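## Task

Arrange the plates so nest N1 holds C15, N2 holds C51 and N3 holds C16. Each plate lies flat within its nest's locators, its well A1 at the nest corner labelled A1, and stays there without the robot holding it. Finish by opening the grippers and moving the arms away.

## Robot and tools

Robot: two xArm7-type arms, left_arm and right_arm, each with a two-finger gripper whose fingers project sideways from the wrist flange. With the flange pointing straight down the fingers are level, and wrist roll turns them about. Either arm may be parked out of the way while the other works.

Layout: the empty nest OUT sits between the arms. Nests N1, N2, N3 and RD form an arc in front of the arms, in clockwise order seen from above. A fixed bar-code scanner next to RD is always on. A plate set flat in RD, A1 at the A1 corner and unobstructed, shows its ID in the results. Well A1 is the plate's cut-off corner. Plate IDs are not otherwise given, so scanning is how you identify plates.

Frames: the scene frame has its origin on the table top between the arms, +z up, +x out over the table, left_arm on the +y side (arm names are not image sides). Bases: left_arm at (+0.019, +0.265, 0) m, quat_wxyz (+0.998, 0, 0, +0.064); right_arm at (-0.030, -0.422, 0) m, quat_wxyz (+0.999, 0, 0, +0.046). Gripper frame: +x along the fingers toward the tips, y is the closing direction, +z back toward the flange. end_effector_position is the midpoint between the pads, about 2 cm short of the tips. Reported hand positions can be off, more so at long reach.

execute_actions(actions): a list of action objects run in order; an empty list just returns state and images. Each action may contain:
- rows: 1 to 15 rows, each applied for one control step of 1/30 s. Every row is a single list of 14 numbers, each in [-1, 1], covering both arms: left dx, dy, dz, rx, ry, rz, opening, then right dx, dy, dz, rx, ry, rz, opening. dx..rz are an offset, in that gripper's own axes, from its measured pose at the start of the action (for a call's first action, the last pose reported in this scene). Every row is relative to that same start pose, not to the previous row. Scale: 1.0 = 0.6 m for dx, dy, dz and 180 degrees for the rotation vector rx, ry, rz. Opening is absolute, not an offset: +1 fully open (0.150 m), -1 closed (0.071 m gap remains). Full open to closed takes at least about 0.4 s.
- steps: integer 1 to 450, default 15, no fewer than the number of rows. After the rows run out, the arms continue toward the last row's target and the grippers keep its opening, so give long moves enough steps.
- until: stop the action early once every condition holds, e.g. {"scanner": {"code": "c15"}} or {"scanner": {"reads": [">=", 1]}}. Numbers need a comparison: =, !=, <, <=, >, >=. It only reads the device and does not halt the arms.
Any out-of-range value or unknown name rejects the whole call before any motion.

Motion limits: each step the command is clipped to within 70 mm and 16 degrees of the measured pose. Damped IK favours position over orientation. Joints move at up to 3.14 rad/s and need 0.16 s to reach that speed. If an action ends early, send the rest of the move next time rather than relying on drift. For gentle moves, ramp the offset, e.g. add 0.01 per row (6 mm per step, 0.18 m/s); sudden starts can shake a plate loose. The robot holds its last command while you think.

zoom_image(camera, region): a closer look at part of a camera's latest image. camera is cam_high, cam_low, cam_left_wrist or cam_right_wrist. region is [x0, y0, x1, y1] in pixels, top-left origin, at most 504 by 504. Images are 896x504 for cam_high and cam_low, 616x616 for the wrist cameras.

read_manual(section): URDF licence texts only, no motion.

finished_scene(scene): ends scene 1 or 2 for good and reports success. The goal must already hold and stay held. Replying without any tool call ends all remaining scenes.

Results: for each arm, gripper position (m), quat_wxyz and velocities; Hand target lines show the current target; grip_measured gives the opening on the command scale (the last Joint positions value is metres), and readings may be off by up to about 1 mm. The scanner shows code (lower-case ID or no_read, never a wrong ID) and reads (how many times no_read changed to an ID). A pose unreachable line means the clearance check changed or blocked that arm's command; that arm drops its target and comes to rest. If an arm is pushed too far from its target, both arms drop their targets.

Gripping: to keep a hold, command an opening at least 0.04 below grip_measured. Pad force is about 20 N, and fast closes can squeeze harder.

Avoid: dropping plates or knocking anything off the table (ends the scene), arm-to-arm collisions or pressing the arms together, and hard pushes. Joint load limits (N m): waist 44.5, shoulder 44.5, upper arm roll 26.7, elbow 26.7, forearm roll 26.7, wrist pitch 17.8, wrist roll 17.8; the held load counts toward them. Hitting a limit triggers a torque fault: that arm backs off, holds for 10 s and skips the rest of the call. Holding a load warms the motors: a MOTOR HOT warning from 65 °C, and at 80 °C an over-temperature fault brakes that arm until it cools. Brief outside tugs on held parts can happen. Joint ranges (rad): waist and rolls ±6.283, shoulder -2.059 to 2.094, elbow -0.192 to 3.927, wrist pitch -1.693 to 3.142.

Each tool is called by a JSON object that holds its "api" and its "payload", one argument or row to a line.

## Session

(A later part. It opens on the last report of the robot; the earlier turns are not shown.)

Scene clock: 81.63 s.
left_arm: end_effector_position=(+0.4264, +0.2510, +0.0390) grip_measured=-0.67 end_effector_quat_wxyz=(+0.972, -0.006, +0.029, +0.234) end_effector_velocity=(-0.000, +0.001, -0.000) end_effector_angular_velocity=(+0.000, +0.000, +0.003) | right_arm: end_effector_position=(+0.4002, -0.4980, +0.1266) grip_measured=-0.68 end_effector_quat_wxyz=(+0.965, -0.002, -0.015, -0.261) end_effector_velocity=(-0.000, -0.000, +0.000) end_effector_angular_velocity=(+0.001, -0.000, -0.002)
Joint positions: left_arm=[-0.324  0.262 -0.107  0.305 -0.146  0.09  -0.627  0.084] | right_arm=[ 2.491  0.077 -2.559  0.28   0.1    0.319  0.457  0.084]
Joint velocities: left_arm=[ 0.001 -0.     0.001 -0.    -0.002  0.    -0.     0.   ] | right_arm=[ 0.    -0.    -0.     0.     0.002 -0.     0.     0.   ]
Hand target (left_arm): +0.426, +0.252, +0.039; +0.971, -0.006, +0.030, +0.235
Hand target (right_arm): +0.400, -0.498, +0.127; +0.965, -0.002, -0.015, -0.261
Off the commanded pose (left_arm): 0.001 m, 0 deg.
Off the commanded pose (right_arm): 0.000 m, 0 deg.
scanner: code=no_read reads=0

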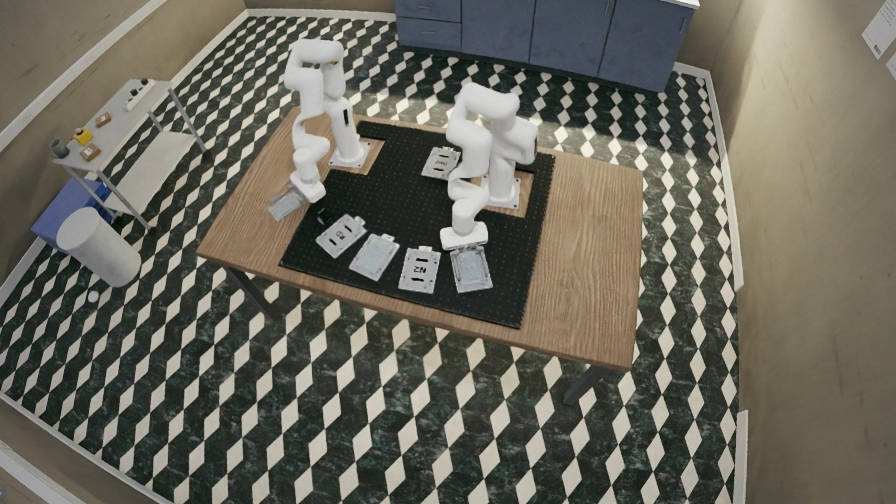

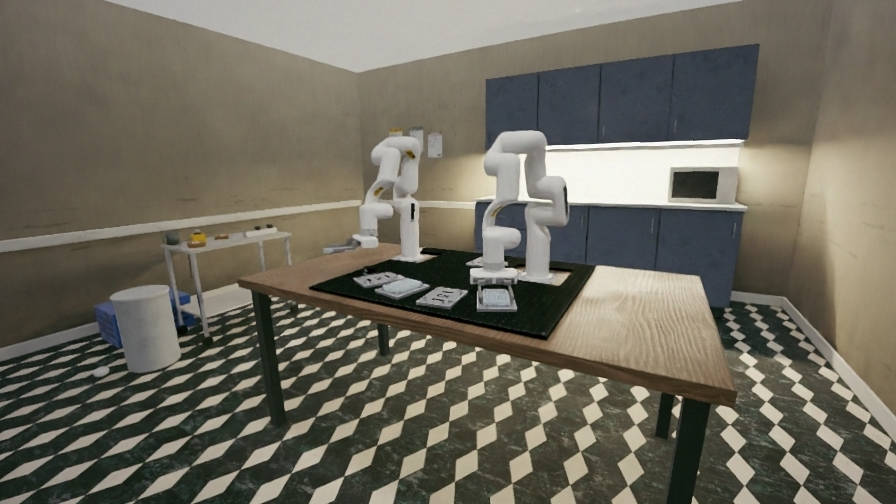

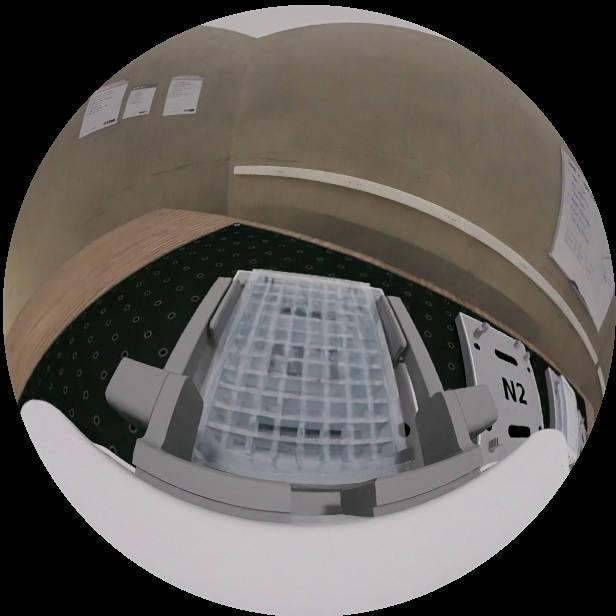

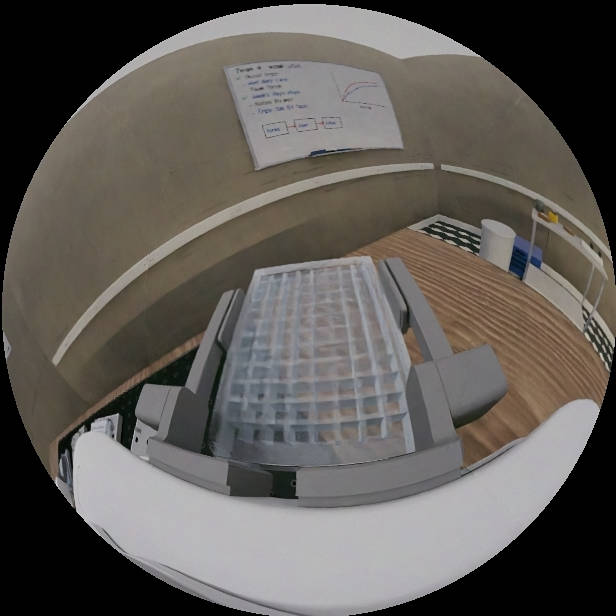

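{"api": "execute_actions", "payload": {
  "actions": [
    {"rows": [[0,0,0.002,0,0,0,-0.85,0,0,0,0,0,0,-0.85],[0,0,0.004,0,0,0,-0.85,0,0,0,0,0,0,-0.85],[-0.0003,0,0.006,0,0,0,-0.85,0,0,0,0,0,0,-0.85],[-0.0005,0,0.008,0,-0.003,0,-0.85,0,0,0,0,0,0,-0.85],[-0.0007,0,0.010,0,-0.006,0,-0.85,0,0,0,0,0,0,-0.85],[-0.0008,0,0.012,0,-0.009,0,-0.85,0,0,0,0,0,0,-0.85],[-0.0008,0,0.012,0,-0.012,0,-0.85,0,0,0,0,0,0,-0.85],[-0.0008,0,0.012,0,-0.015,0,-0.85,0,0,0,0,0,0,-0.85],[-0.0008,0,0.012,0,-0.018,0,-0.85,0,0,0,0,0,0,-0.85],[-0.0008,0,0.012,0,-0.021,0,-0.85,0,0,0,0,0,0,-0.85]], "steps": 25}
  ]
}}

{"api": "zoom_image", "payload": {
  "camera": "cam_left_wrist",
  "region": [150, 250, 470, 530]
}}

Scene clock: 82.73 s.
left_arm: end_effector_position=(+0.4263, +0.2514, +0.0461) grip_measured=-0.67 end_effector_quat_wxyz=(+0.972, +0.002, -0.002, +0.234) end_effector_velocity=(+0.000, -0.001, -0.000) end_effector_angular_velocity=(+0.000, -0.001, -0.002) | right_arm: end_effector_position=(+0.4002, -0.4980, +0.1266) grip_measured=-0.68 end_effector_quat_wxyz=(+0.965, -0.002, -0.015, -0.261) end_effector_velocity=(-0.000, -0.000, -0.000) end_effector_angular_velocity=(-0.000, +0.000, +0.000)
Joint positions: left_arm=[-0.468  0.283  0.021  0.286 -0.1    0.002 -0.693  0.084] | right_arm=[ 2.491  0.077 -2.559  0.28   0.1    0.319  0.457  0.084]
Joint velocities: left_arm=[-0.002  0.001  0.001  0.001  0.001 -0.001 -0.     0.   ] | right_arm=[-0.001 -0.     0.    -0.    -0.001  0.     0.     0.   ]
Hand target (left_arm): +0.426, +0.251, +0.046; +0.972, +0.002, -0.003, +0.234
Hand target (right_arm): +0.400, -0.498, +0.127; +0.965, -0.002, -0.015, -0.261
Off the commanded pose (left_arm): 0.000 m, 0 deg.
Off the commanded pose (right_arm): 0.000 m, 0 deg.
scanner: code=no_read reads=0

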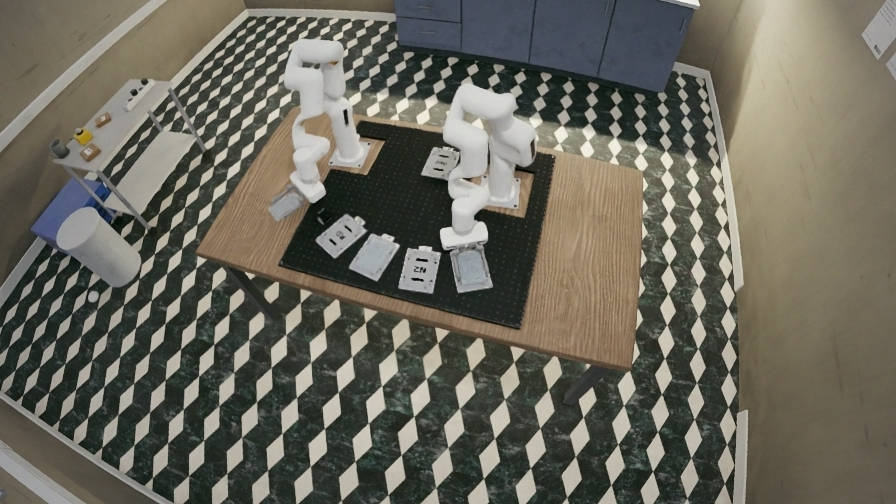

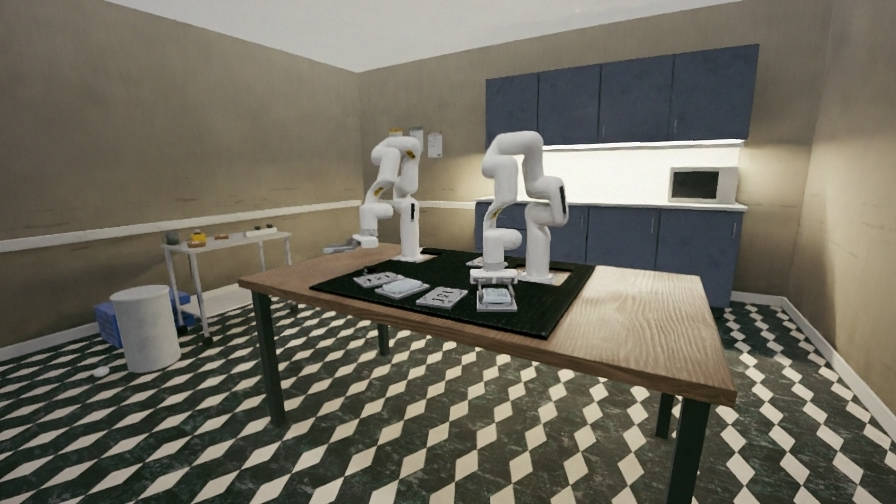

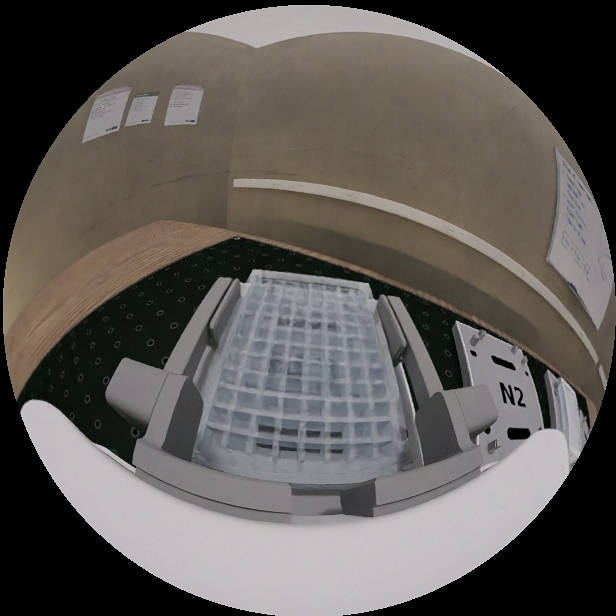

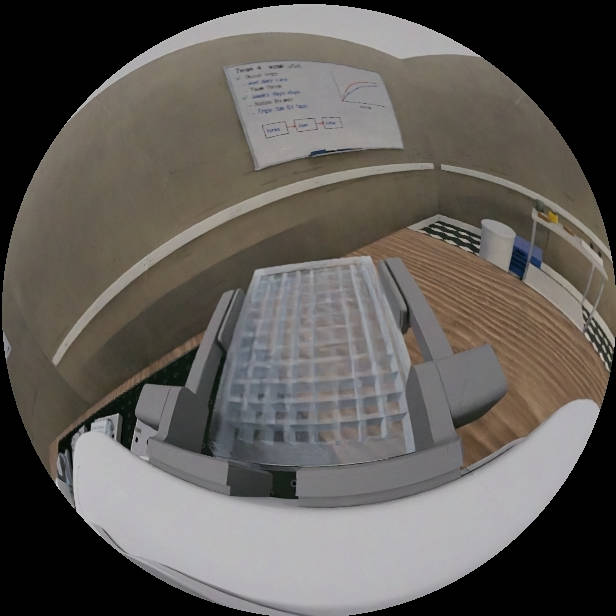

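Region (150, 250, 470, 530) of cam_left_wrist's 616x616 image, scaled by 1.575, with more detail than that image has; it fills the top 441 rows of this view, and the rest is white.

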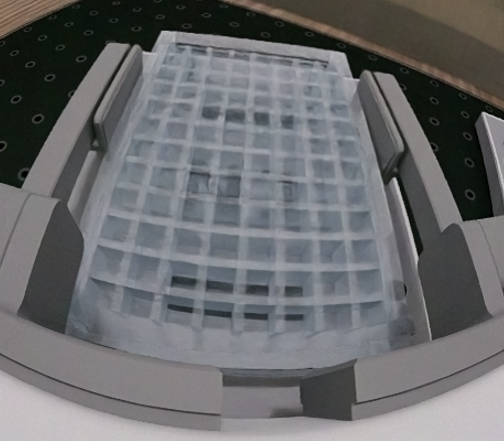

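{"api": "execute_actions", "payload": {
  "actions": [
    {"rows": [[0,0,-0.0015,0,0,0,-0.85,0,0,0,0,0,0,-0.85],[0,0,-0.003,0,0,0,-0.85,0,0,0,0,0,0,-0.85],[0,0,-0.0045,0,0,0,-0.85,0,0,0,0,0,0,-0.85],[0,0,-0.006,0,0,0,-0.85,0,0,0,0,0,0,-0.85],[0,0,-0.0075,0,0,0,-0.85,0,0,0,0,0,0,-0.85],[0,0,-0.009,0,0,0,-0.85,0,0,0,0,0,0,-0.85],[0,0,-0.0105,0,0,0,-0.85,0,0,0,0,0,0,-0.85]], "steps": 18}
  ]
}}

{"api": "zoom_image", "payload": {
  "camera": "cam_left_wrist",
  "region": [150, 250, 470, 530]
}}

Scene clock: 83.53 s.
left_arm: end_effector_position=(+0.4266, +0.2511, +0.0402) grip_measured=-0.67 end_effector_quat_wxyz=(+0.972, +0.002, -0.003, +0.234) end_effector_velocity=(-0.000, +0.001, -0.000) end_effector_angular_velocity=(+0.000, +0.000, +0.003) | right_arm: end_effector_position=(+0.4002, -0.4980, +0.1266) grip_measured=-0.68 end_effector_quat_wxyz=(+0.965, -0.002, -0.015, -0.261) end_effector_velocity=(+0.000, +0.000, +0.000) end_effector_angular_velocity=(-0.000, -0.000, +0.001)
Joint positions: left_arm=[-0.457  0.314  0.011  0.294 -0.101 -0.024 -0.691  0.084] | right_arm=[ 2.491  0.077 -2.559  0.28   0.1    0.319  0.457  0.084]
Joint velocities: left_arm=[ 0.001  0.001  0.     0.    -0.001 -0.    -0.001  0.   ] | right_arm=[ 0.001  0.     0.     0.    -0.001  0.     0.     0.   ]
Hand target (left_arm): +0.426, +0.251, +0.040; +0.972, +0.002, -0.002, +0.234
Hand target (right_arm): +0.400, -0.498, +0.127; +0.965, -0.002, -0.015, -0.261
Off the commanded pose (left_arm): 0.001 m, 0 deg.
Off the commanded pose (right_arm): 0.000 m, 0 deg.
scanner: code=no_read reads=0

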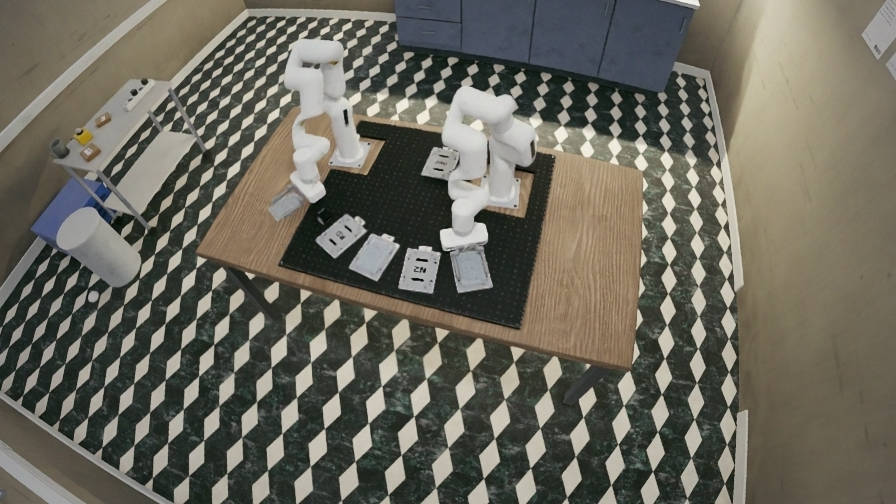

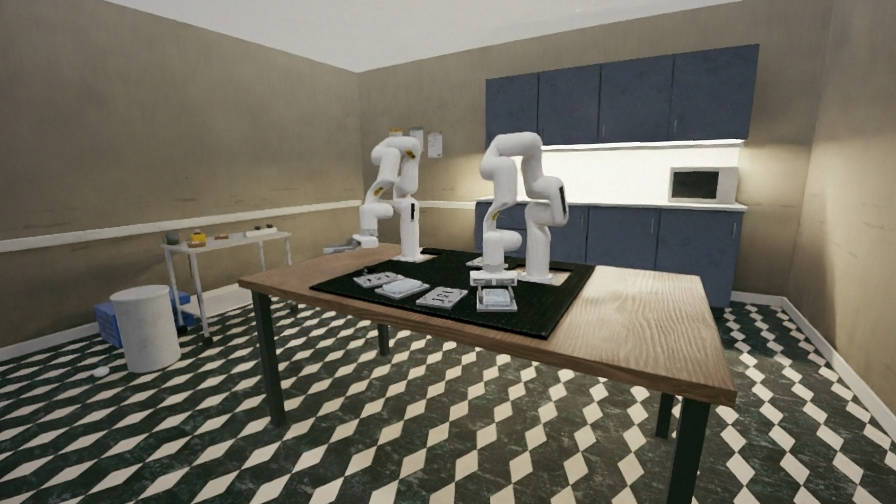

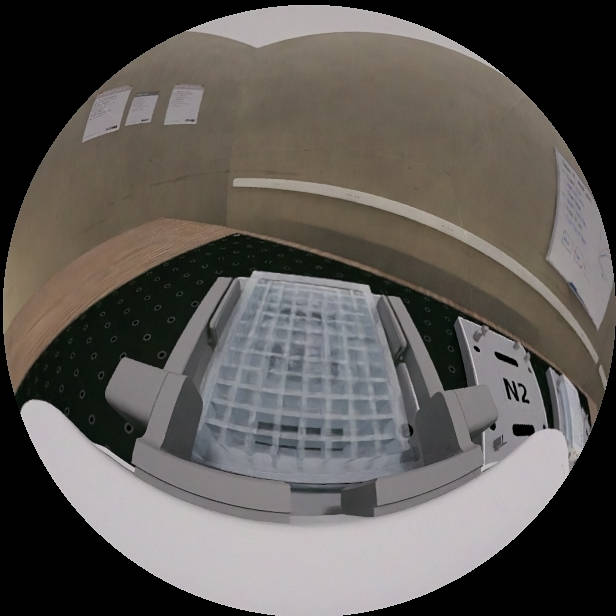

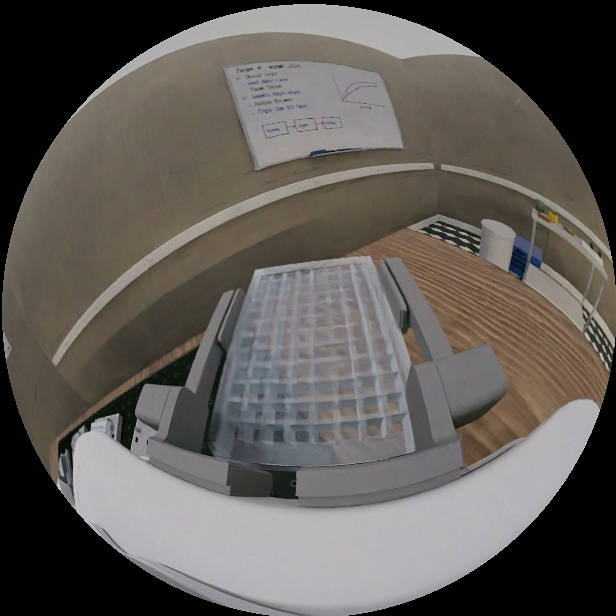

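Region (150, 250, 470, 530) of cam_left_wrist's 616x616 image, scaled by 1.575, with more detail than that image has; it fills the top 441 rows of this view, and the rest is white.

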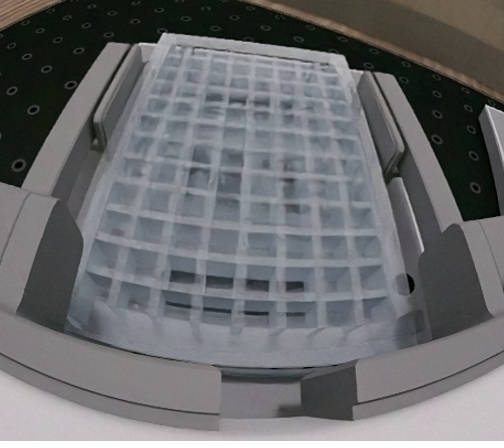

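{"api": "execute_actions", "payload": {
  "actions": [
    {"rows": [[0,0.0005,0.001,0,0,0,-0.85,0,0,0,0,0,0,-0.85],[0,0.001,0.002,0,0,0,-0.85,0,0,0,0,0,0,-0.85],[0,0.0015,0.002,0,0,0,-0.85,0,0,0,0,0,0,-0.85],[0,0.002,0.002,0,0,0,-0.85,0,0,0,0,0,0,-0.85],[0,0.0025,0.002,0,0,0,-0.85,0,0,0,0,0,0,-0.85],[0,0.0025,0.002,0,0,0,-0.85,0,0,0,0,0,0,-0.85],[0,0.0025,0.002,0,0,0,-0.85,0,0,0,0,0,0,-0.85],[0,0.0025,0.001,0,0,0,-0.85,0,0,0,0,0,0,-0.85],[0,0.0025,0,0,0,0,-0.85,0,0,0,0,0,0,-0.85],[0,0.0025,-0.0015,0,0,0,-0.85,0,0,0,0,0,0,-0.85],[0,0.0025,-0.003,0,0,0,-0.85,0,0,0,0,0,0,-0.85],[0,0.0025,-0.0045,0,0,0,-0.85,0,0,0,0,0,0,-0.85],[0,0.0025,-0.006,0,0,0,-0.85,0,0,0,0,0,0,-0.85],[0,0.0025,-0.0075,0,0,0,-0.85,0,0,0,0,0,0,-0.85],[0,0.0025,-0.0095,0,0,0,-0.85,0,0,0,0,0,0,-0.85]], "steps": 26}
  ]
}}

{"api": "zoom_image", "payload": {
  "camera": "cam_left_wrist",
  "region": [150, 250, 470, 530]
}}

Scene clock: 84.80 s.
left_arm: end_effector_position=(+0.4268, +0.2522, +0.0354) grip_measured=-0.63 end_effector_quat_wxyz=(+0.972, +0.001, -0.004, +0.234) end_effector_velocity=(+0.000, +0.000, -0.002) end_effector_angular_velocity=(+0.002, +0.007, -0.001) | right_arm: end_effector_position=(+0.4002, -0.4980, +0.1266) grip_measured=-0.68 end_effector_quat_wxyz=(+0.965, -0.002, -0.015, -0.261) end_effector_velocity=(+0.000, -0.000, +0.000) end_effector_angular_velocity=(+0.000, -0.000, -0.000)
Joint positions: left_arm=[-0.445  0.342  0.003  0.299 -0.099 -0.049 -0.688  0.085] | right_arm=[ 2.491  0.077 -2.559  0.28   0.1    0.319  0.457  0.084]
Joint velocities: left_arm=[0.002 0.006 0.    0.005 0.001 0.006 0.002 0.001] | right_arm=[ 0. -0. -0.  0.  0.  0.  0.  0.]
Hand target (left_arm): +0.426, +0.252, +0.034; +0.972, +0.001, -0.003, +0.234
Hand target (right_arm): +0.400, -0.498, +0.127; +0.965, -0.002, -0.015, -0.261
Off the commanded pose (left_arm): 0.001 m, 0 deg.
Off the commanded pose (right_arm): 0.000 m, 0 deg.
scanner: code=no_read reads=0

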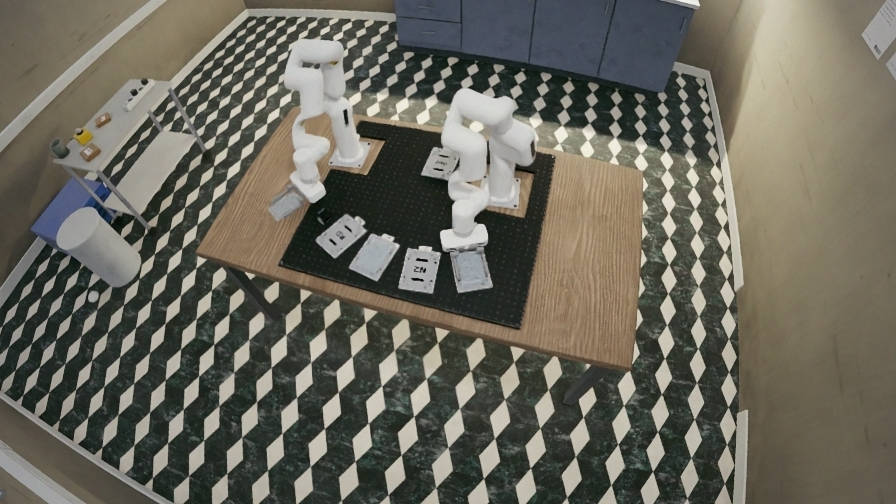

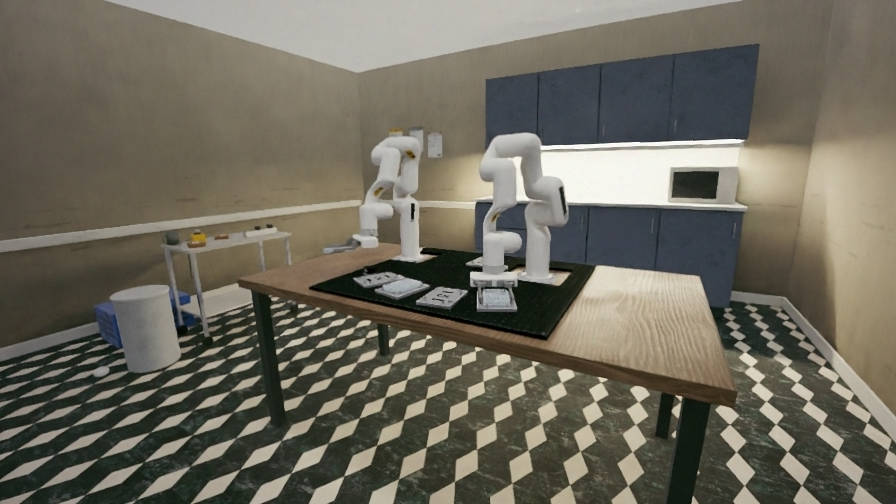

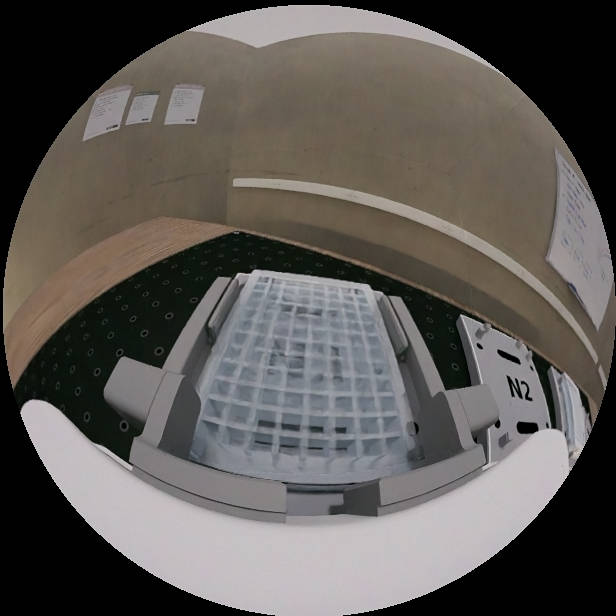

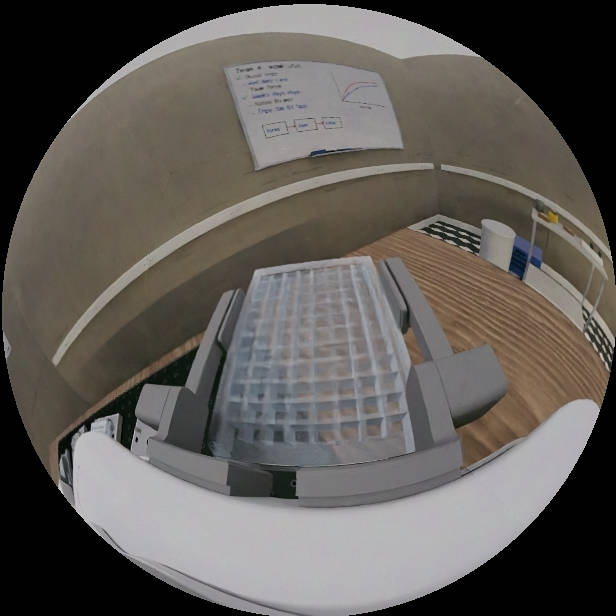

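Region (150, 250, 470, 530) of cam_left_wrist's 616x616 image, scaled by 1.575, with more detail than that image has; it fills the top 441 rows of this view, and the rest is white.

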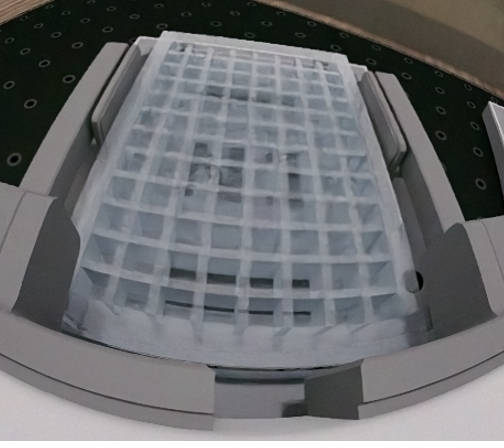

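{"api": "execute_actions", "payload": {
  "actions": [
    {"rows": [[0,0,0,0,0,0,-0.72,0,0,0,0,0,0,-0.85],[0,0,0,0,0,0,-0.64,0,0,0,0,0,0,-0.85],[0,0,0,0,0,0,-0.58,0,0,0,0,0,0,-0.85],[0,0,0,0,0,0,-0.5,0,0,0,0,0,0,-0.85],[0,0,0,0,0,0,-0.4,0,0,0,0,0,0,-0.85],[0,0,0,0,0,0,-0.3,0,0,0,0,0,0,-0.85],[0,0,0,0,0,0,-0.2,0,0,0,0,0,0,-0.85],[0,0,0,0,0,0,-0.1,0,0,0,0,0,0,-0.85]], "steps": 12},
    {"rows": [[0,0,0.01,0,0,0,-0.1,0,0,0,0,0,0,-0.85],[0,0,0.02,0,0,0,-0.1,0,0,0,0,0,0,-0.85],[0,0,0.03,0,0,0,-0.1,0,0,0,0,0,0,-0.85],[0,0,0.04,0,0,0,-0.1,0,0,0,0,0,0,-0.85],[-0.005,0,0.05,0,0,0,-0.1,0,0,0,0,0,0,-0.85],[-0.01,0,0.06,0,0,0,-0.1,0,0,0,0,0,0,-0.85],[-0.015,0,0.07,0,0,0,-0.1,0,0,0,0,0,0,-0.85],[-0.022,0,0.08,0,0,0,-0.1,0,0,0,0,0,0,-0.85],[-0.03,0,0.09,0,0,0,-0.1,0,0,0,0,0,0,-0.85],[-0.037,0,0.097,0,0,0,-0.1,0,0,0,0,0,0,-0.85]], "steps": 20}
  ]
}}

{"api": "zoom_image", "payload": {
  "camera": "cam_left_wrist",
  "region": [200, 400, 400, 490]
}}

{"api": "zoom_image", "payload": {
  "camera": "cam_left_wrist",
  "region": [150, 250, 470, 530]
}}

Scene clock: 86.20 s.
left_arm: end_effector_position=(+0.4051, +0.2448, +0.0912) grip_measured=-0.10 end_effector_quat_wxyz=(+0.971, +0.002, -0.001, +0.237) end_effector_velocity=(-0.002, -0.001, -0.001) end_effector_angular_velocity=(+0.032, +0.009, +0.004) | right_arm: end_effector_position=(+0.4002, -0.4980, +0.1266) grip_measured=-0.68 end_effector_quat_wxyz=(+0.965, -0.002, -0.015, -0.261) end_effector_velocity=(+0.000, -0.000, +0.000) end_effector_angular_velocity=(-0.000, -0.000, +0.000)
Joint positions: left_arm=[-0.545  0.007  0.085  0.191  0.027  0.185 -0.838  0.107] | right_arm=[ 2.491  0.077 -2.559  0.28   0.1    0.319  0.457  0.084]
Joint velocities: left_arm=[ 0.005  0.009  0.013  0.005  0.14   0.015 -0.124  0.   ] | right_arm=[-0.001  0.001  0.     0.     0.     0.001 -0.001  0.   ]
Hand target (left_arm): +0.405, +0.245, +0.092; +0.971, +0.003, -0.002, +0.237
Hand target (right_arm): +0.400, -0.498, +0.127; +0.965, -0.002, -0.015, -0.261
Off the commanded pose (left_arm): 0.001 m, 0 deg.
Off the commanded pose (right_arm): 0.000 m, 0 deg.
scanner: code=no_read reads=0

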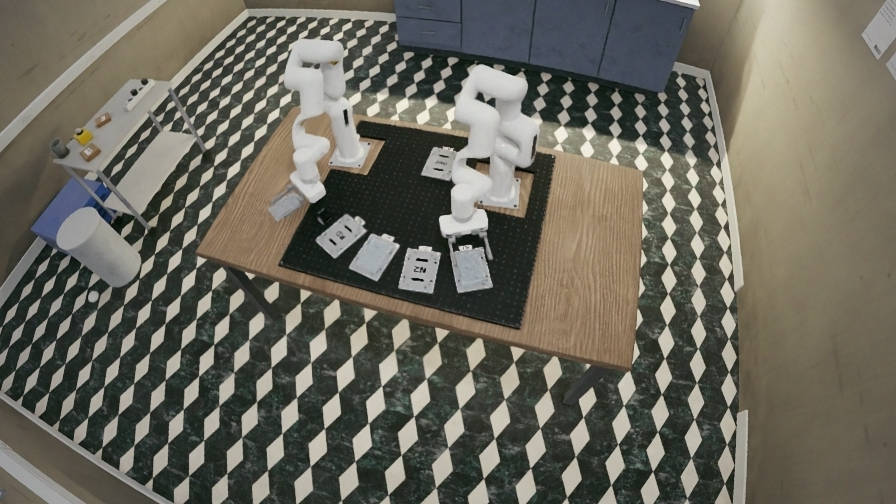

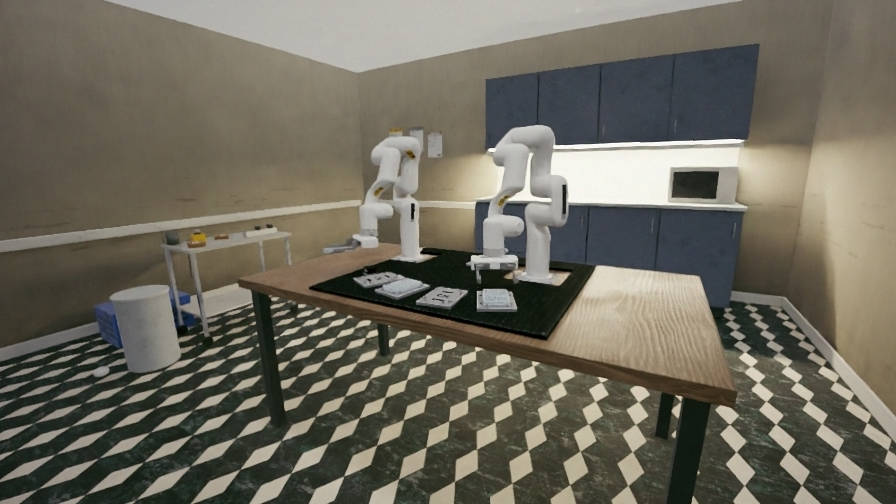

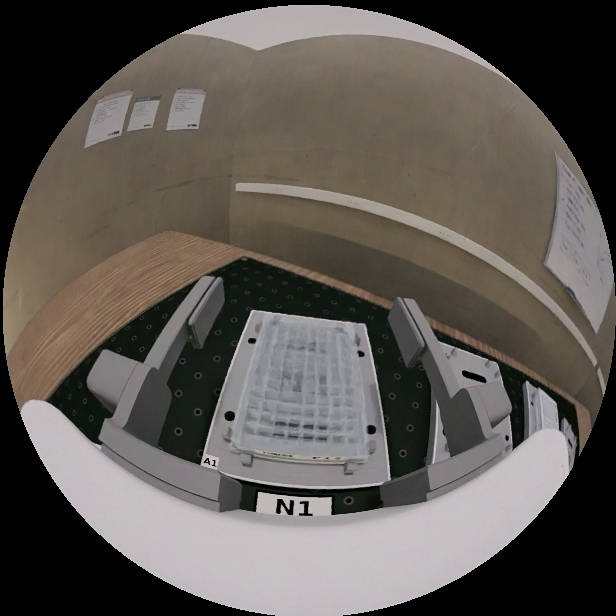

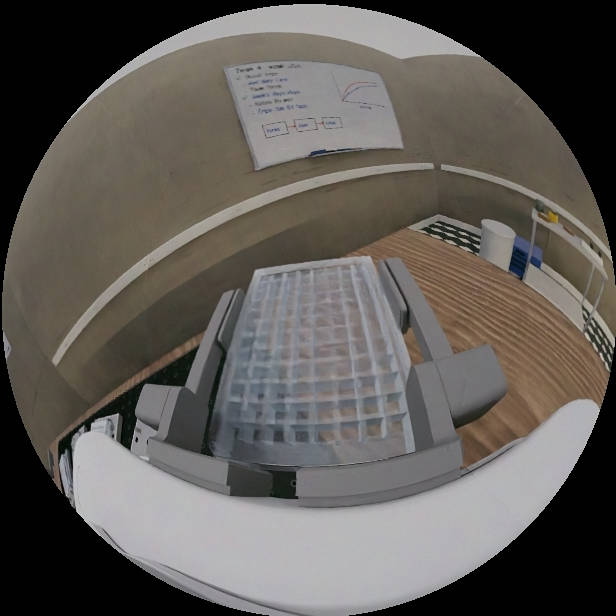

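Region (200, 400, 400, 490) of cam_left_wrist's 616x616 image, scaled by 2.520, with more detail than that image has; it fills the top 227 rows of this view, and the rest is white.

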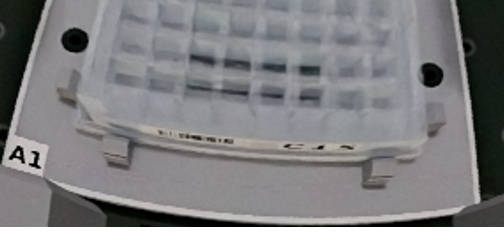

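Region (150, 250, 470, 530) of cam_left_wrist's 616x616 image, scaled by 1.575, with more detail than that image has; it fills the top 441 rows of this view, and the rest is white.

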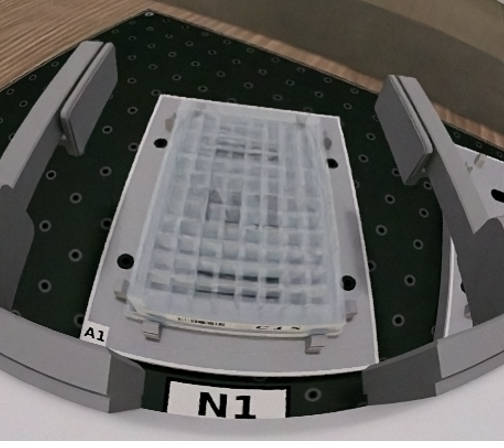

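{"api": "zoom_image", "payload": {
  "camera": "cam_low",
  "region": [465, 280, 525, 320]
}}

{"api": "zoom_image", "payload": {
  "camera": "cam_high",
  "region": [440, 235, 500, 300]
}}

Region (465, 280, 525, 320) of cam_low's 896x504 image, scaled by 8.400, with more detail than that image has.

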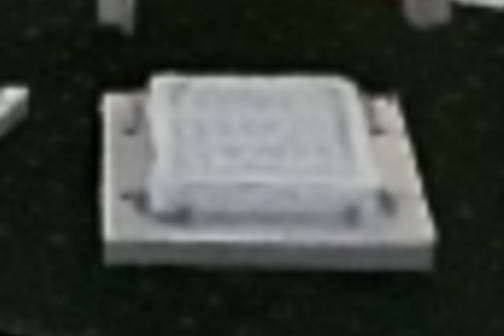

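Region (440, 235, 500, 300) of cam_high's 896x504 image, scaled by 7.754, with more detail than that image has; it fills the left 465 columns of this view, and the rest is white.

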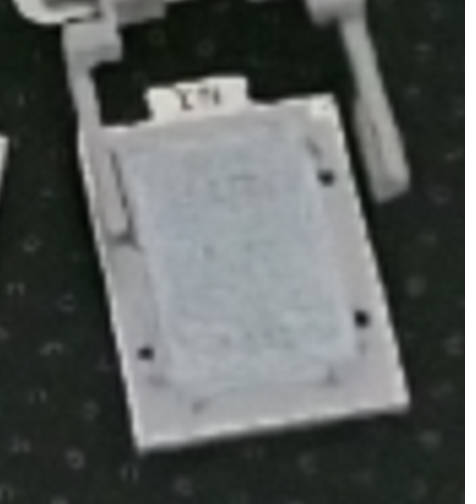

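{"api": "execute_actions", "payload": {
  "actions": [
    {"rows": [[0.005,-0.001,-0.01,0,0.003,0,-0.1,0,0,0,0,0,0,-0.85],[0.012,-0.002,-0.02,0,0.006,0,-0.1,0,0,0,0,0,0,-0.85],[0.02,-0.003,-0.03,0,0.01,-0.001,-0.1,0,0,0,0,0,0,-0.85],[0.027,-0.004,-0.04,0,0.014,-0.0017,-0.1,0,0,0,0,0,0,-0.85],[0.033,-0.005,-0.05,0,0.018,-0.0017,-0.1,0,0,0,0,0,0,-0.85],[0.037,-0.0058,-0.06,0,0.022,-0.0017,-0.1,0,0,0,0,0,0,-0.85],[0.037,-0.0058,-0.07,0,0.022,-0.0017,-0.1,0,0,0,0,0,0,-0.85],[0.037,-0.0058,-0.08,0,0.022,-0.0017,-0.1,0,0,0,0,0,0,-0.85],[0.037,-0.0058,-0.086,0,0.022,-0.0017,-0.1,0,0,0,0,0,0,-0.85],[0.037,-0.0058,-0.089,0,0.022,-0.0017,-0.1,0,0,0,0,0,0,-0.85]], "steps": 25},
    {"rows": [[0,0,0,0,0,0,-0.25,0,0,0,0,0,0,-0.85],[0,0,0,0,0,0,-0.4,0,0,0,0,0,0,-0.85],[0,0,0,0,0,0,-0.5,0,0,0,0,0,0,-0.85],[0,0,0,0,0,0,-0.58,0,0,0,0,0,0,-0.85],[0,0,0,0,0,0,-0.64,0,0,0,0,0,0,-0.85],[0,0,0,0,0,0,-0.72,0,0,0,0,0,0,-0.85],[0,0,0,0,0,0,-0.8,0,0,0,0,0,0,-0.85],[0,0,0,0,0,0,-0.85,0,0,0,0,0,0,-0.85]], "steps": 14},
    {"rows": [[0,0,0.002,0,0,0,-0.85,0,0,0,0,0,0,-0.85],[0,0,0.004,0,0,0,-0.85,0,0,0,0,0,0,-0.85],[-0.0003,0,0.006,0,0,0,-0.85,0,0,0,0,0,0,-0.85],[-0.0005,0,0.008,0,-0.003,0,-0.85,0,0,0,0,0,0,-0.85],[-0.0007,0,0.010,0,-0.006,0,-0.85,0,0,0,0,0,0,-0.85],[-0.0008,0,0.012,0,-0.009,0,-0.85,0,0,0,0,0,0,-0.85],[-0.0008,0,0.013,0,-0.012,0,-0.85,0,0,0,0,0,0,-0.85],[-0.0008,0,0.013,0,-0.015,0,-0.85,0,0,0,0,0,0,-0.85],[-0.0008,0,0.013,0,-0.018,0,-0.85,0,0,0,0,0,0,-0.85],[-0.0008,0,0.013,0,-0.021,0,-0.85,0,0,0,0,0,0,-0.85],[0,0,0.013,0,-0.021,0,-0.85,0,0,0,0,0,0,-0.85],[0.001,0,0.013,0,-0.021,0,-0.85,0,0,0,0,0,0,-0.85],[0.0018,0,0.013,0,-0.021,0,-0.85,0,0,0,0,0,0,-0.85]], "steps": 25}
  ]
}}

{"api": "zoom_image", "payload": {
  "camera": "cam_left_wrist",
  "region": [150, 250, 470, 530]
}}

Scene clock: 89.07 s.
left_arm: end_effector_position=(+0.4284, +0.2521, +0.0463) grip_measured=-0.66 end_effector_quat_wxyz=(+0.972, +0.001, -0.000, +0.234) end_effector_velocity=(-0.000, +0.000, -0.000) end_effector_angular_velocity=(+0.001, +0.000, +0.000) | right_arm: end_effector_position=(+0.4002, -0.4980, +0.1266) grip_measured=-0.68 end_effector_quat_wxyz=(+0.965, -0.002, -0.015, -0.261) end_effector_velocity=(+0.000, +0.000, +0.000) end_effector_angular_velocity=(-0.001, -0.001, +0.001)
Joint positions: left_arm=[-0.488  0.281  0.019  0.295 -0.212  0.016 -0.602  0.084] | right_arm=[ 2.491  0.077 -2.559  0.28   0.1    0.319  0.457  0.084]
Joint velocities: left_arm=[ 0.001  0.002  0.001 -0.     0.001 -0.001  0.     0.   ] | right_arm=[-0.     0.     0.    -0.    -0.001 -0.    -0.001  0.   ]
Hand target (left_arm): +0.428, +0.252, +0.046; +0.972, +0.001, -0.000, +0.234
Hand target (right_arm): +0.400, -0.498, +0.127; +0.965, -0.002, -0.015, -0.261
Off the commanded pose (left_arm): 0.000 m, 0 deg.
Off the commanded pose (right_arm): 0.000 m, 0 deg.
scanner: code=no_read reads=0

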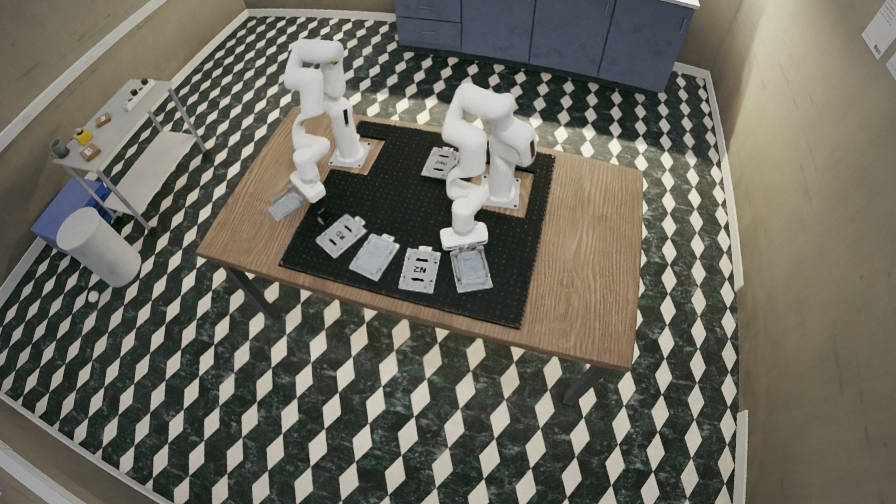

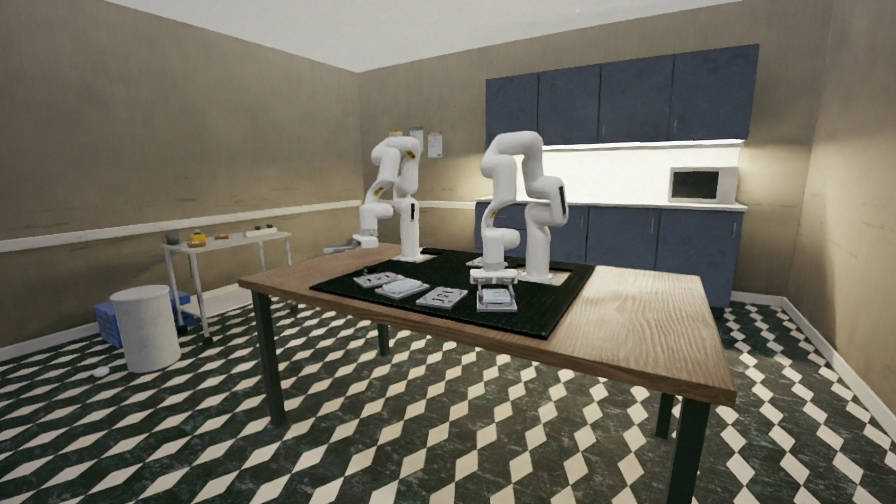

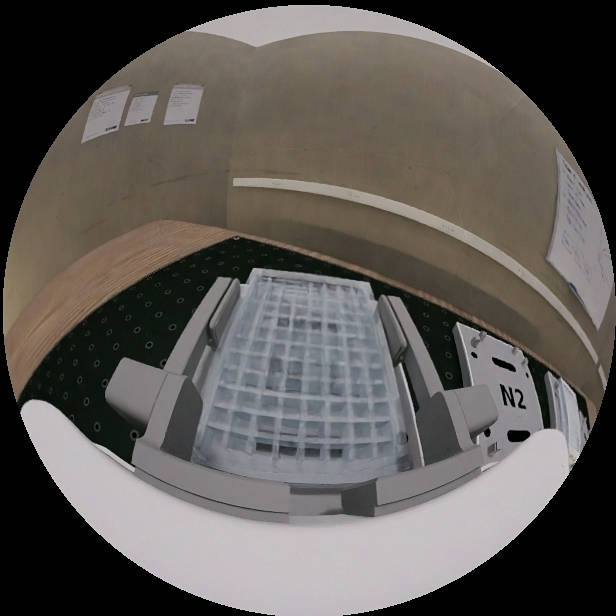

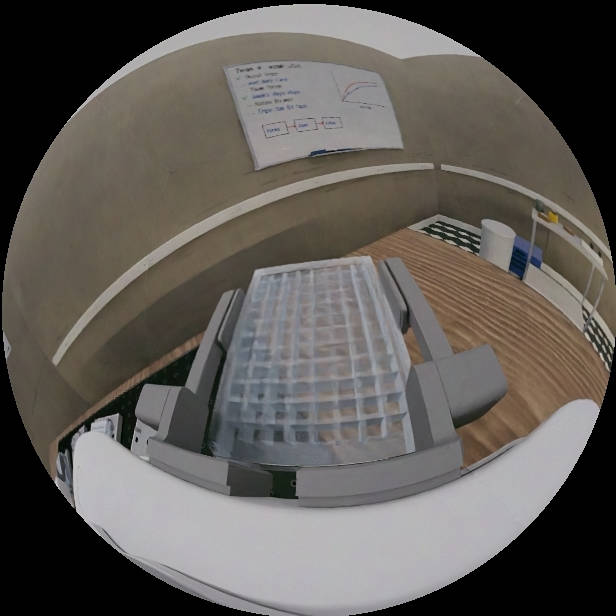

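Region (150, 250, 470, 530) of cam_left_wrist's 616x616 image, scaled by 1.575, with more detail than that image has; it fills the top 441 rows of this view, and the rest is white.

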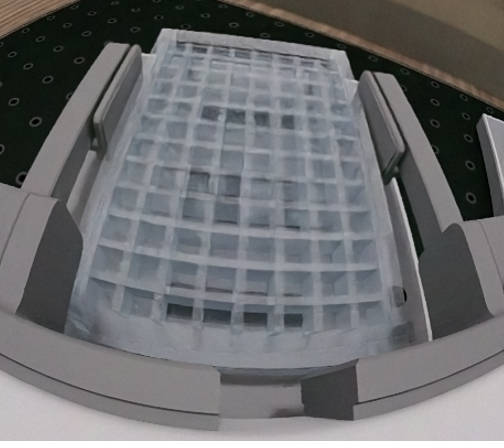

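{"api": "execute_actions", "payload": {
  "actions": [
    {"rows": [[0,0,-0.0015,0,0,0,-0.85,0,0,0,0,0,0,-0.85],[0,0,-0.003,0,0,0,-0.85,0,0,0,0,0,0,-0.85],[0,0,-0.0045,0,0,0,-0.85,0,0,0,0,0,0,-0.85],[0,0,-0.006,0,0,0,-0.85,0,0,0,0,0,0,-0.85],[0,0,-0.0075,0,0,0,-0.85,0,0,0,0,0,0,-0.85],[0,0,-0.009,0,0,0,-0.85,0,0,0,0,0,0,-0.85],[0,0,-0.0105,0,0,0,-0.85,0,0,0,0,0,0,-0.85]], "steps": 18}
  ]
}}

{"api": "zoom_image", "payload": {
  "camera": "cam_left_wrist",
  "region": [150, 250, 470, 530]
}}

Scene clock: 89.87 s.
left_arm: end_effector_position=(+0.4300, +0.2523, +0.0418) grip_measured=-0.66 end_effector_quat_wxyz=(+0.972, -0.000, -0.003, +0.235) end_effector_velocity=(-0.002, -0.001, -0.003) end_effector_angular_velocity=(+0.002, +0.009, -0.004) | right_arm: end_effector_position=(+0.4002, -0.4980, +0.1266) grip_measured=-0.68 end_effector_quat_wxyz=(+0.965, -0.002, -0.015, -0.261) end_effector_velocity=(-0.000, +0.000, -0.000) end_effector_angular_velocity=(-0.000, +0.000, +0.000)
Joint positions: left_arm=[-0.468  0.311  0.001  0.304 -0.215 -0.012 -0.599  0.085] | right_arm=[ 2.491  0.077 -2.559  0.28   0.1    0.319  0.457  0.084]
Joint velocities: left_arm=[-0.001  0.005 -0.001 -0.     0.001  0.004  0.001  0.   ] | right_arm=[ 0.001  0.    -0.    -0.    -0.001 -0.     0.002  0.   ]
Hand target (left_arm): +0.428, +0.252, +0.040; +0.972, +0.001, -0.000, +0.234
Hand target (right_arm): +0.400, -0.498, +0.127; +0.965, -0.002, -0.015, -0.261
Off the commanded pose (left_arm): 0.002 m, 0 deg.
Off the commanded pose (right_arm): 0.000 m, 0 deg.
scanner: code=no_read reads=0

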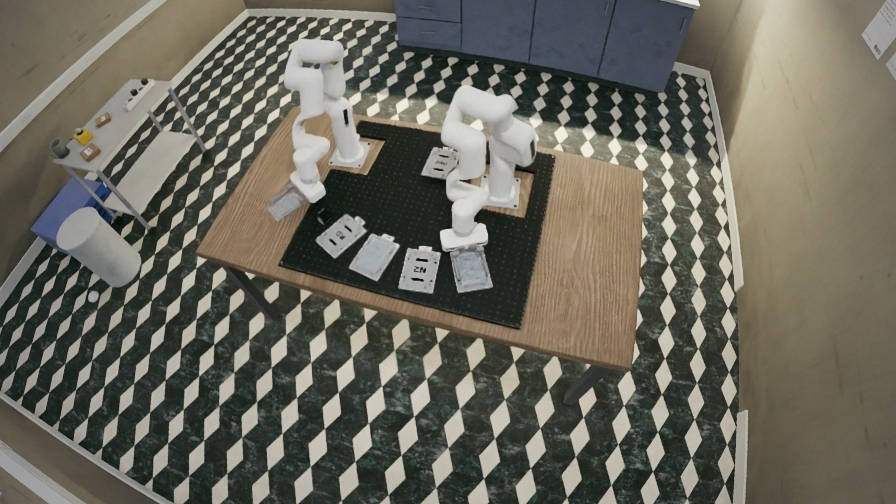

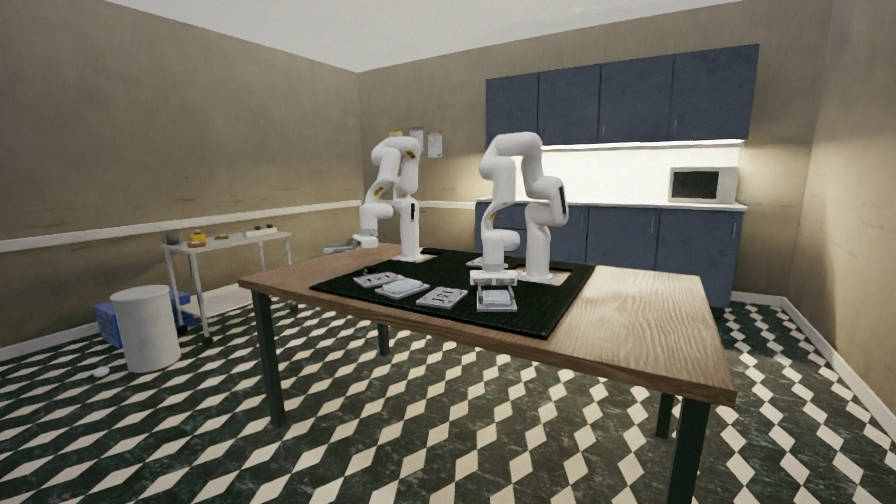

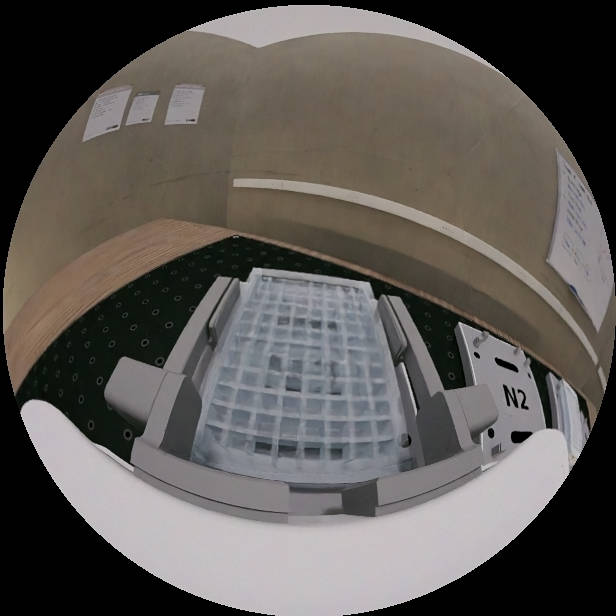

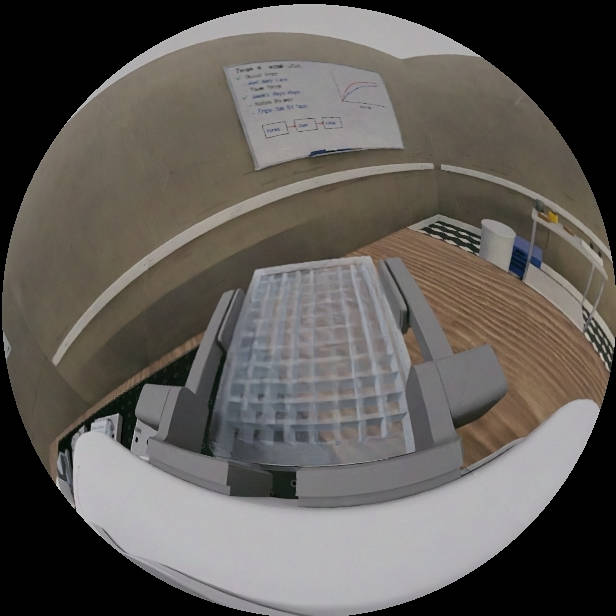

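Region (150, 250, 470, 530) of cam_left_wrist's 616x616 image, scaled by 1.575, with more detail than that image has; it fills the top 441 rows of this view, and the rest is white.

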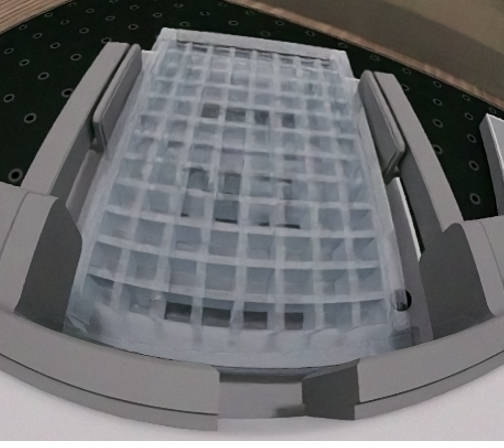

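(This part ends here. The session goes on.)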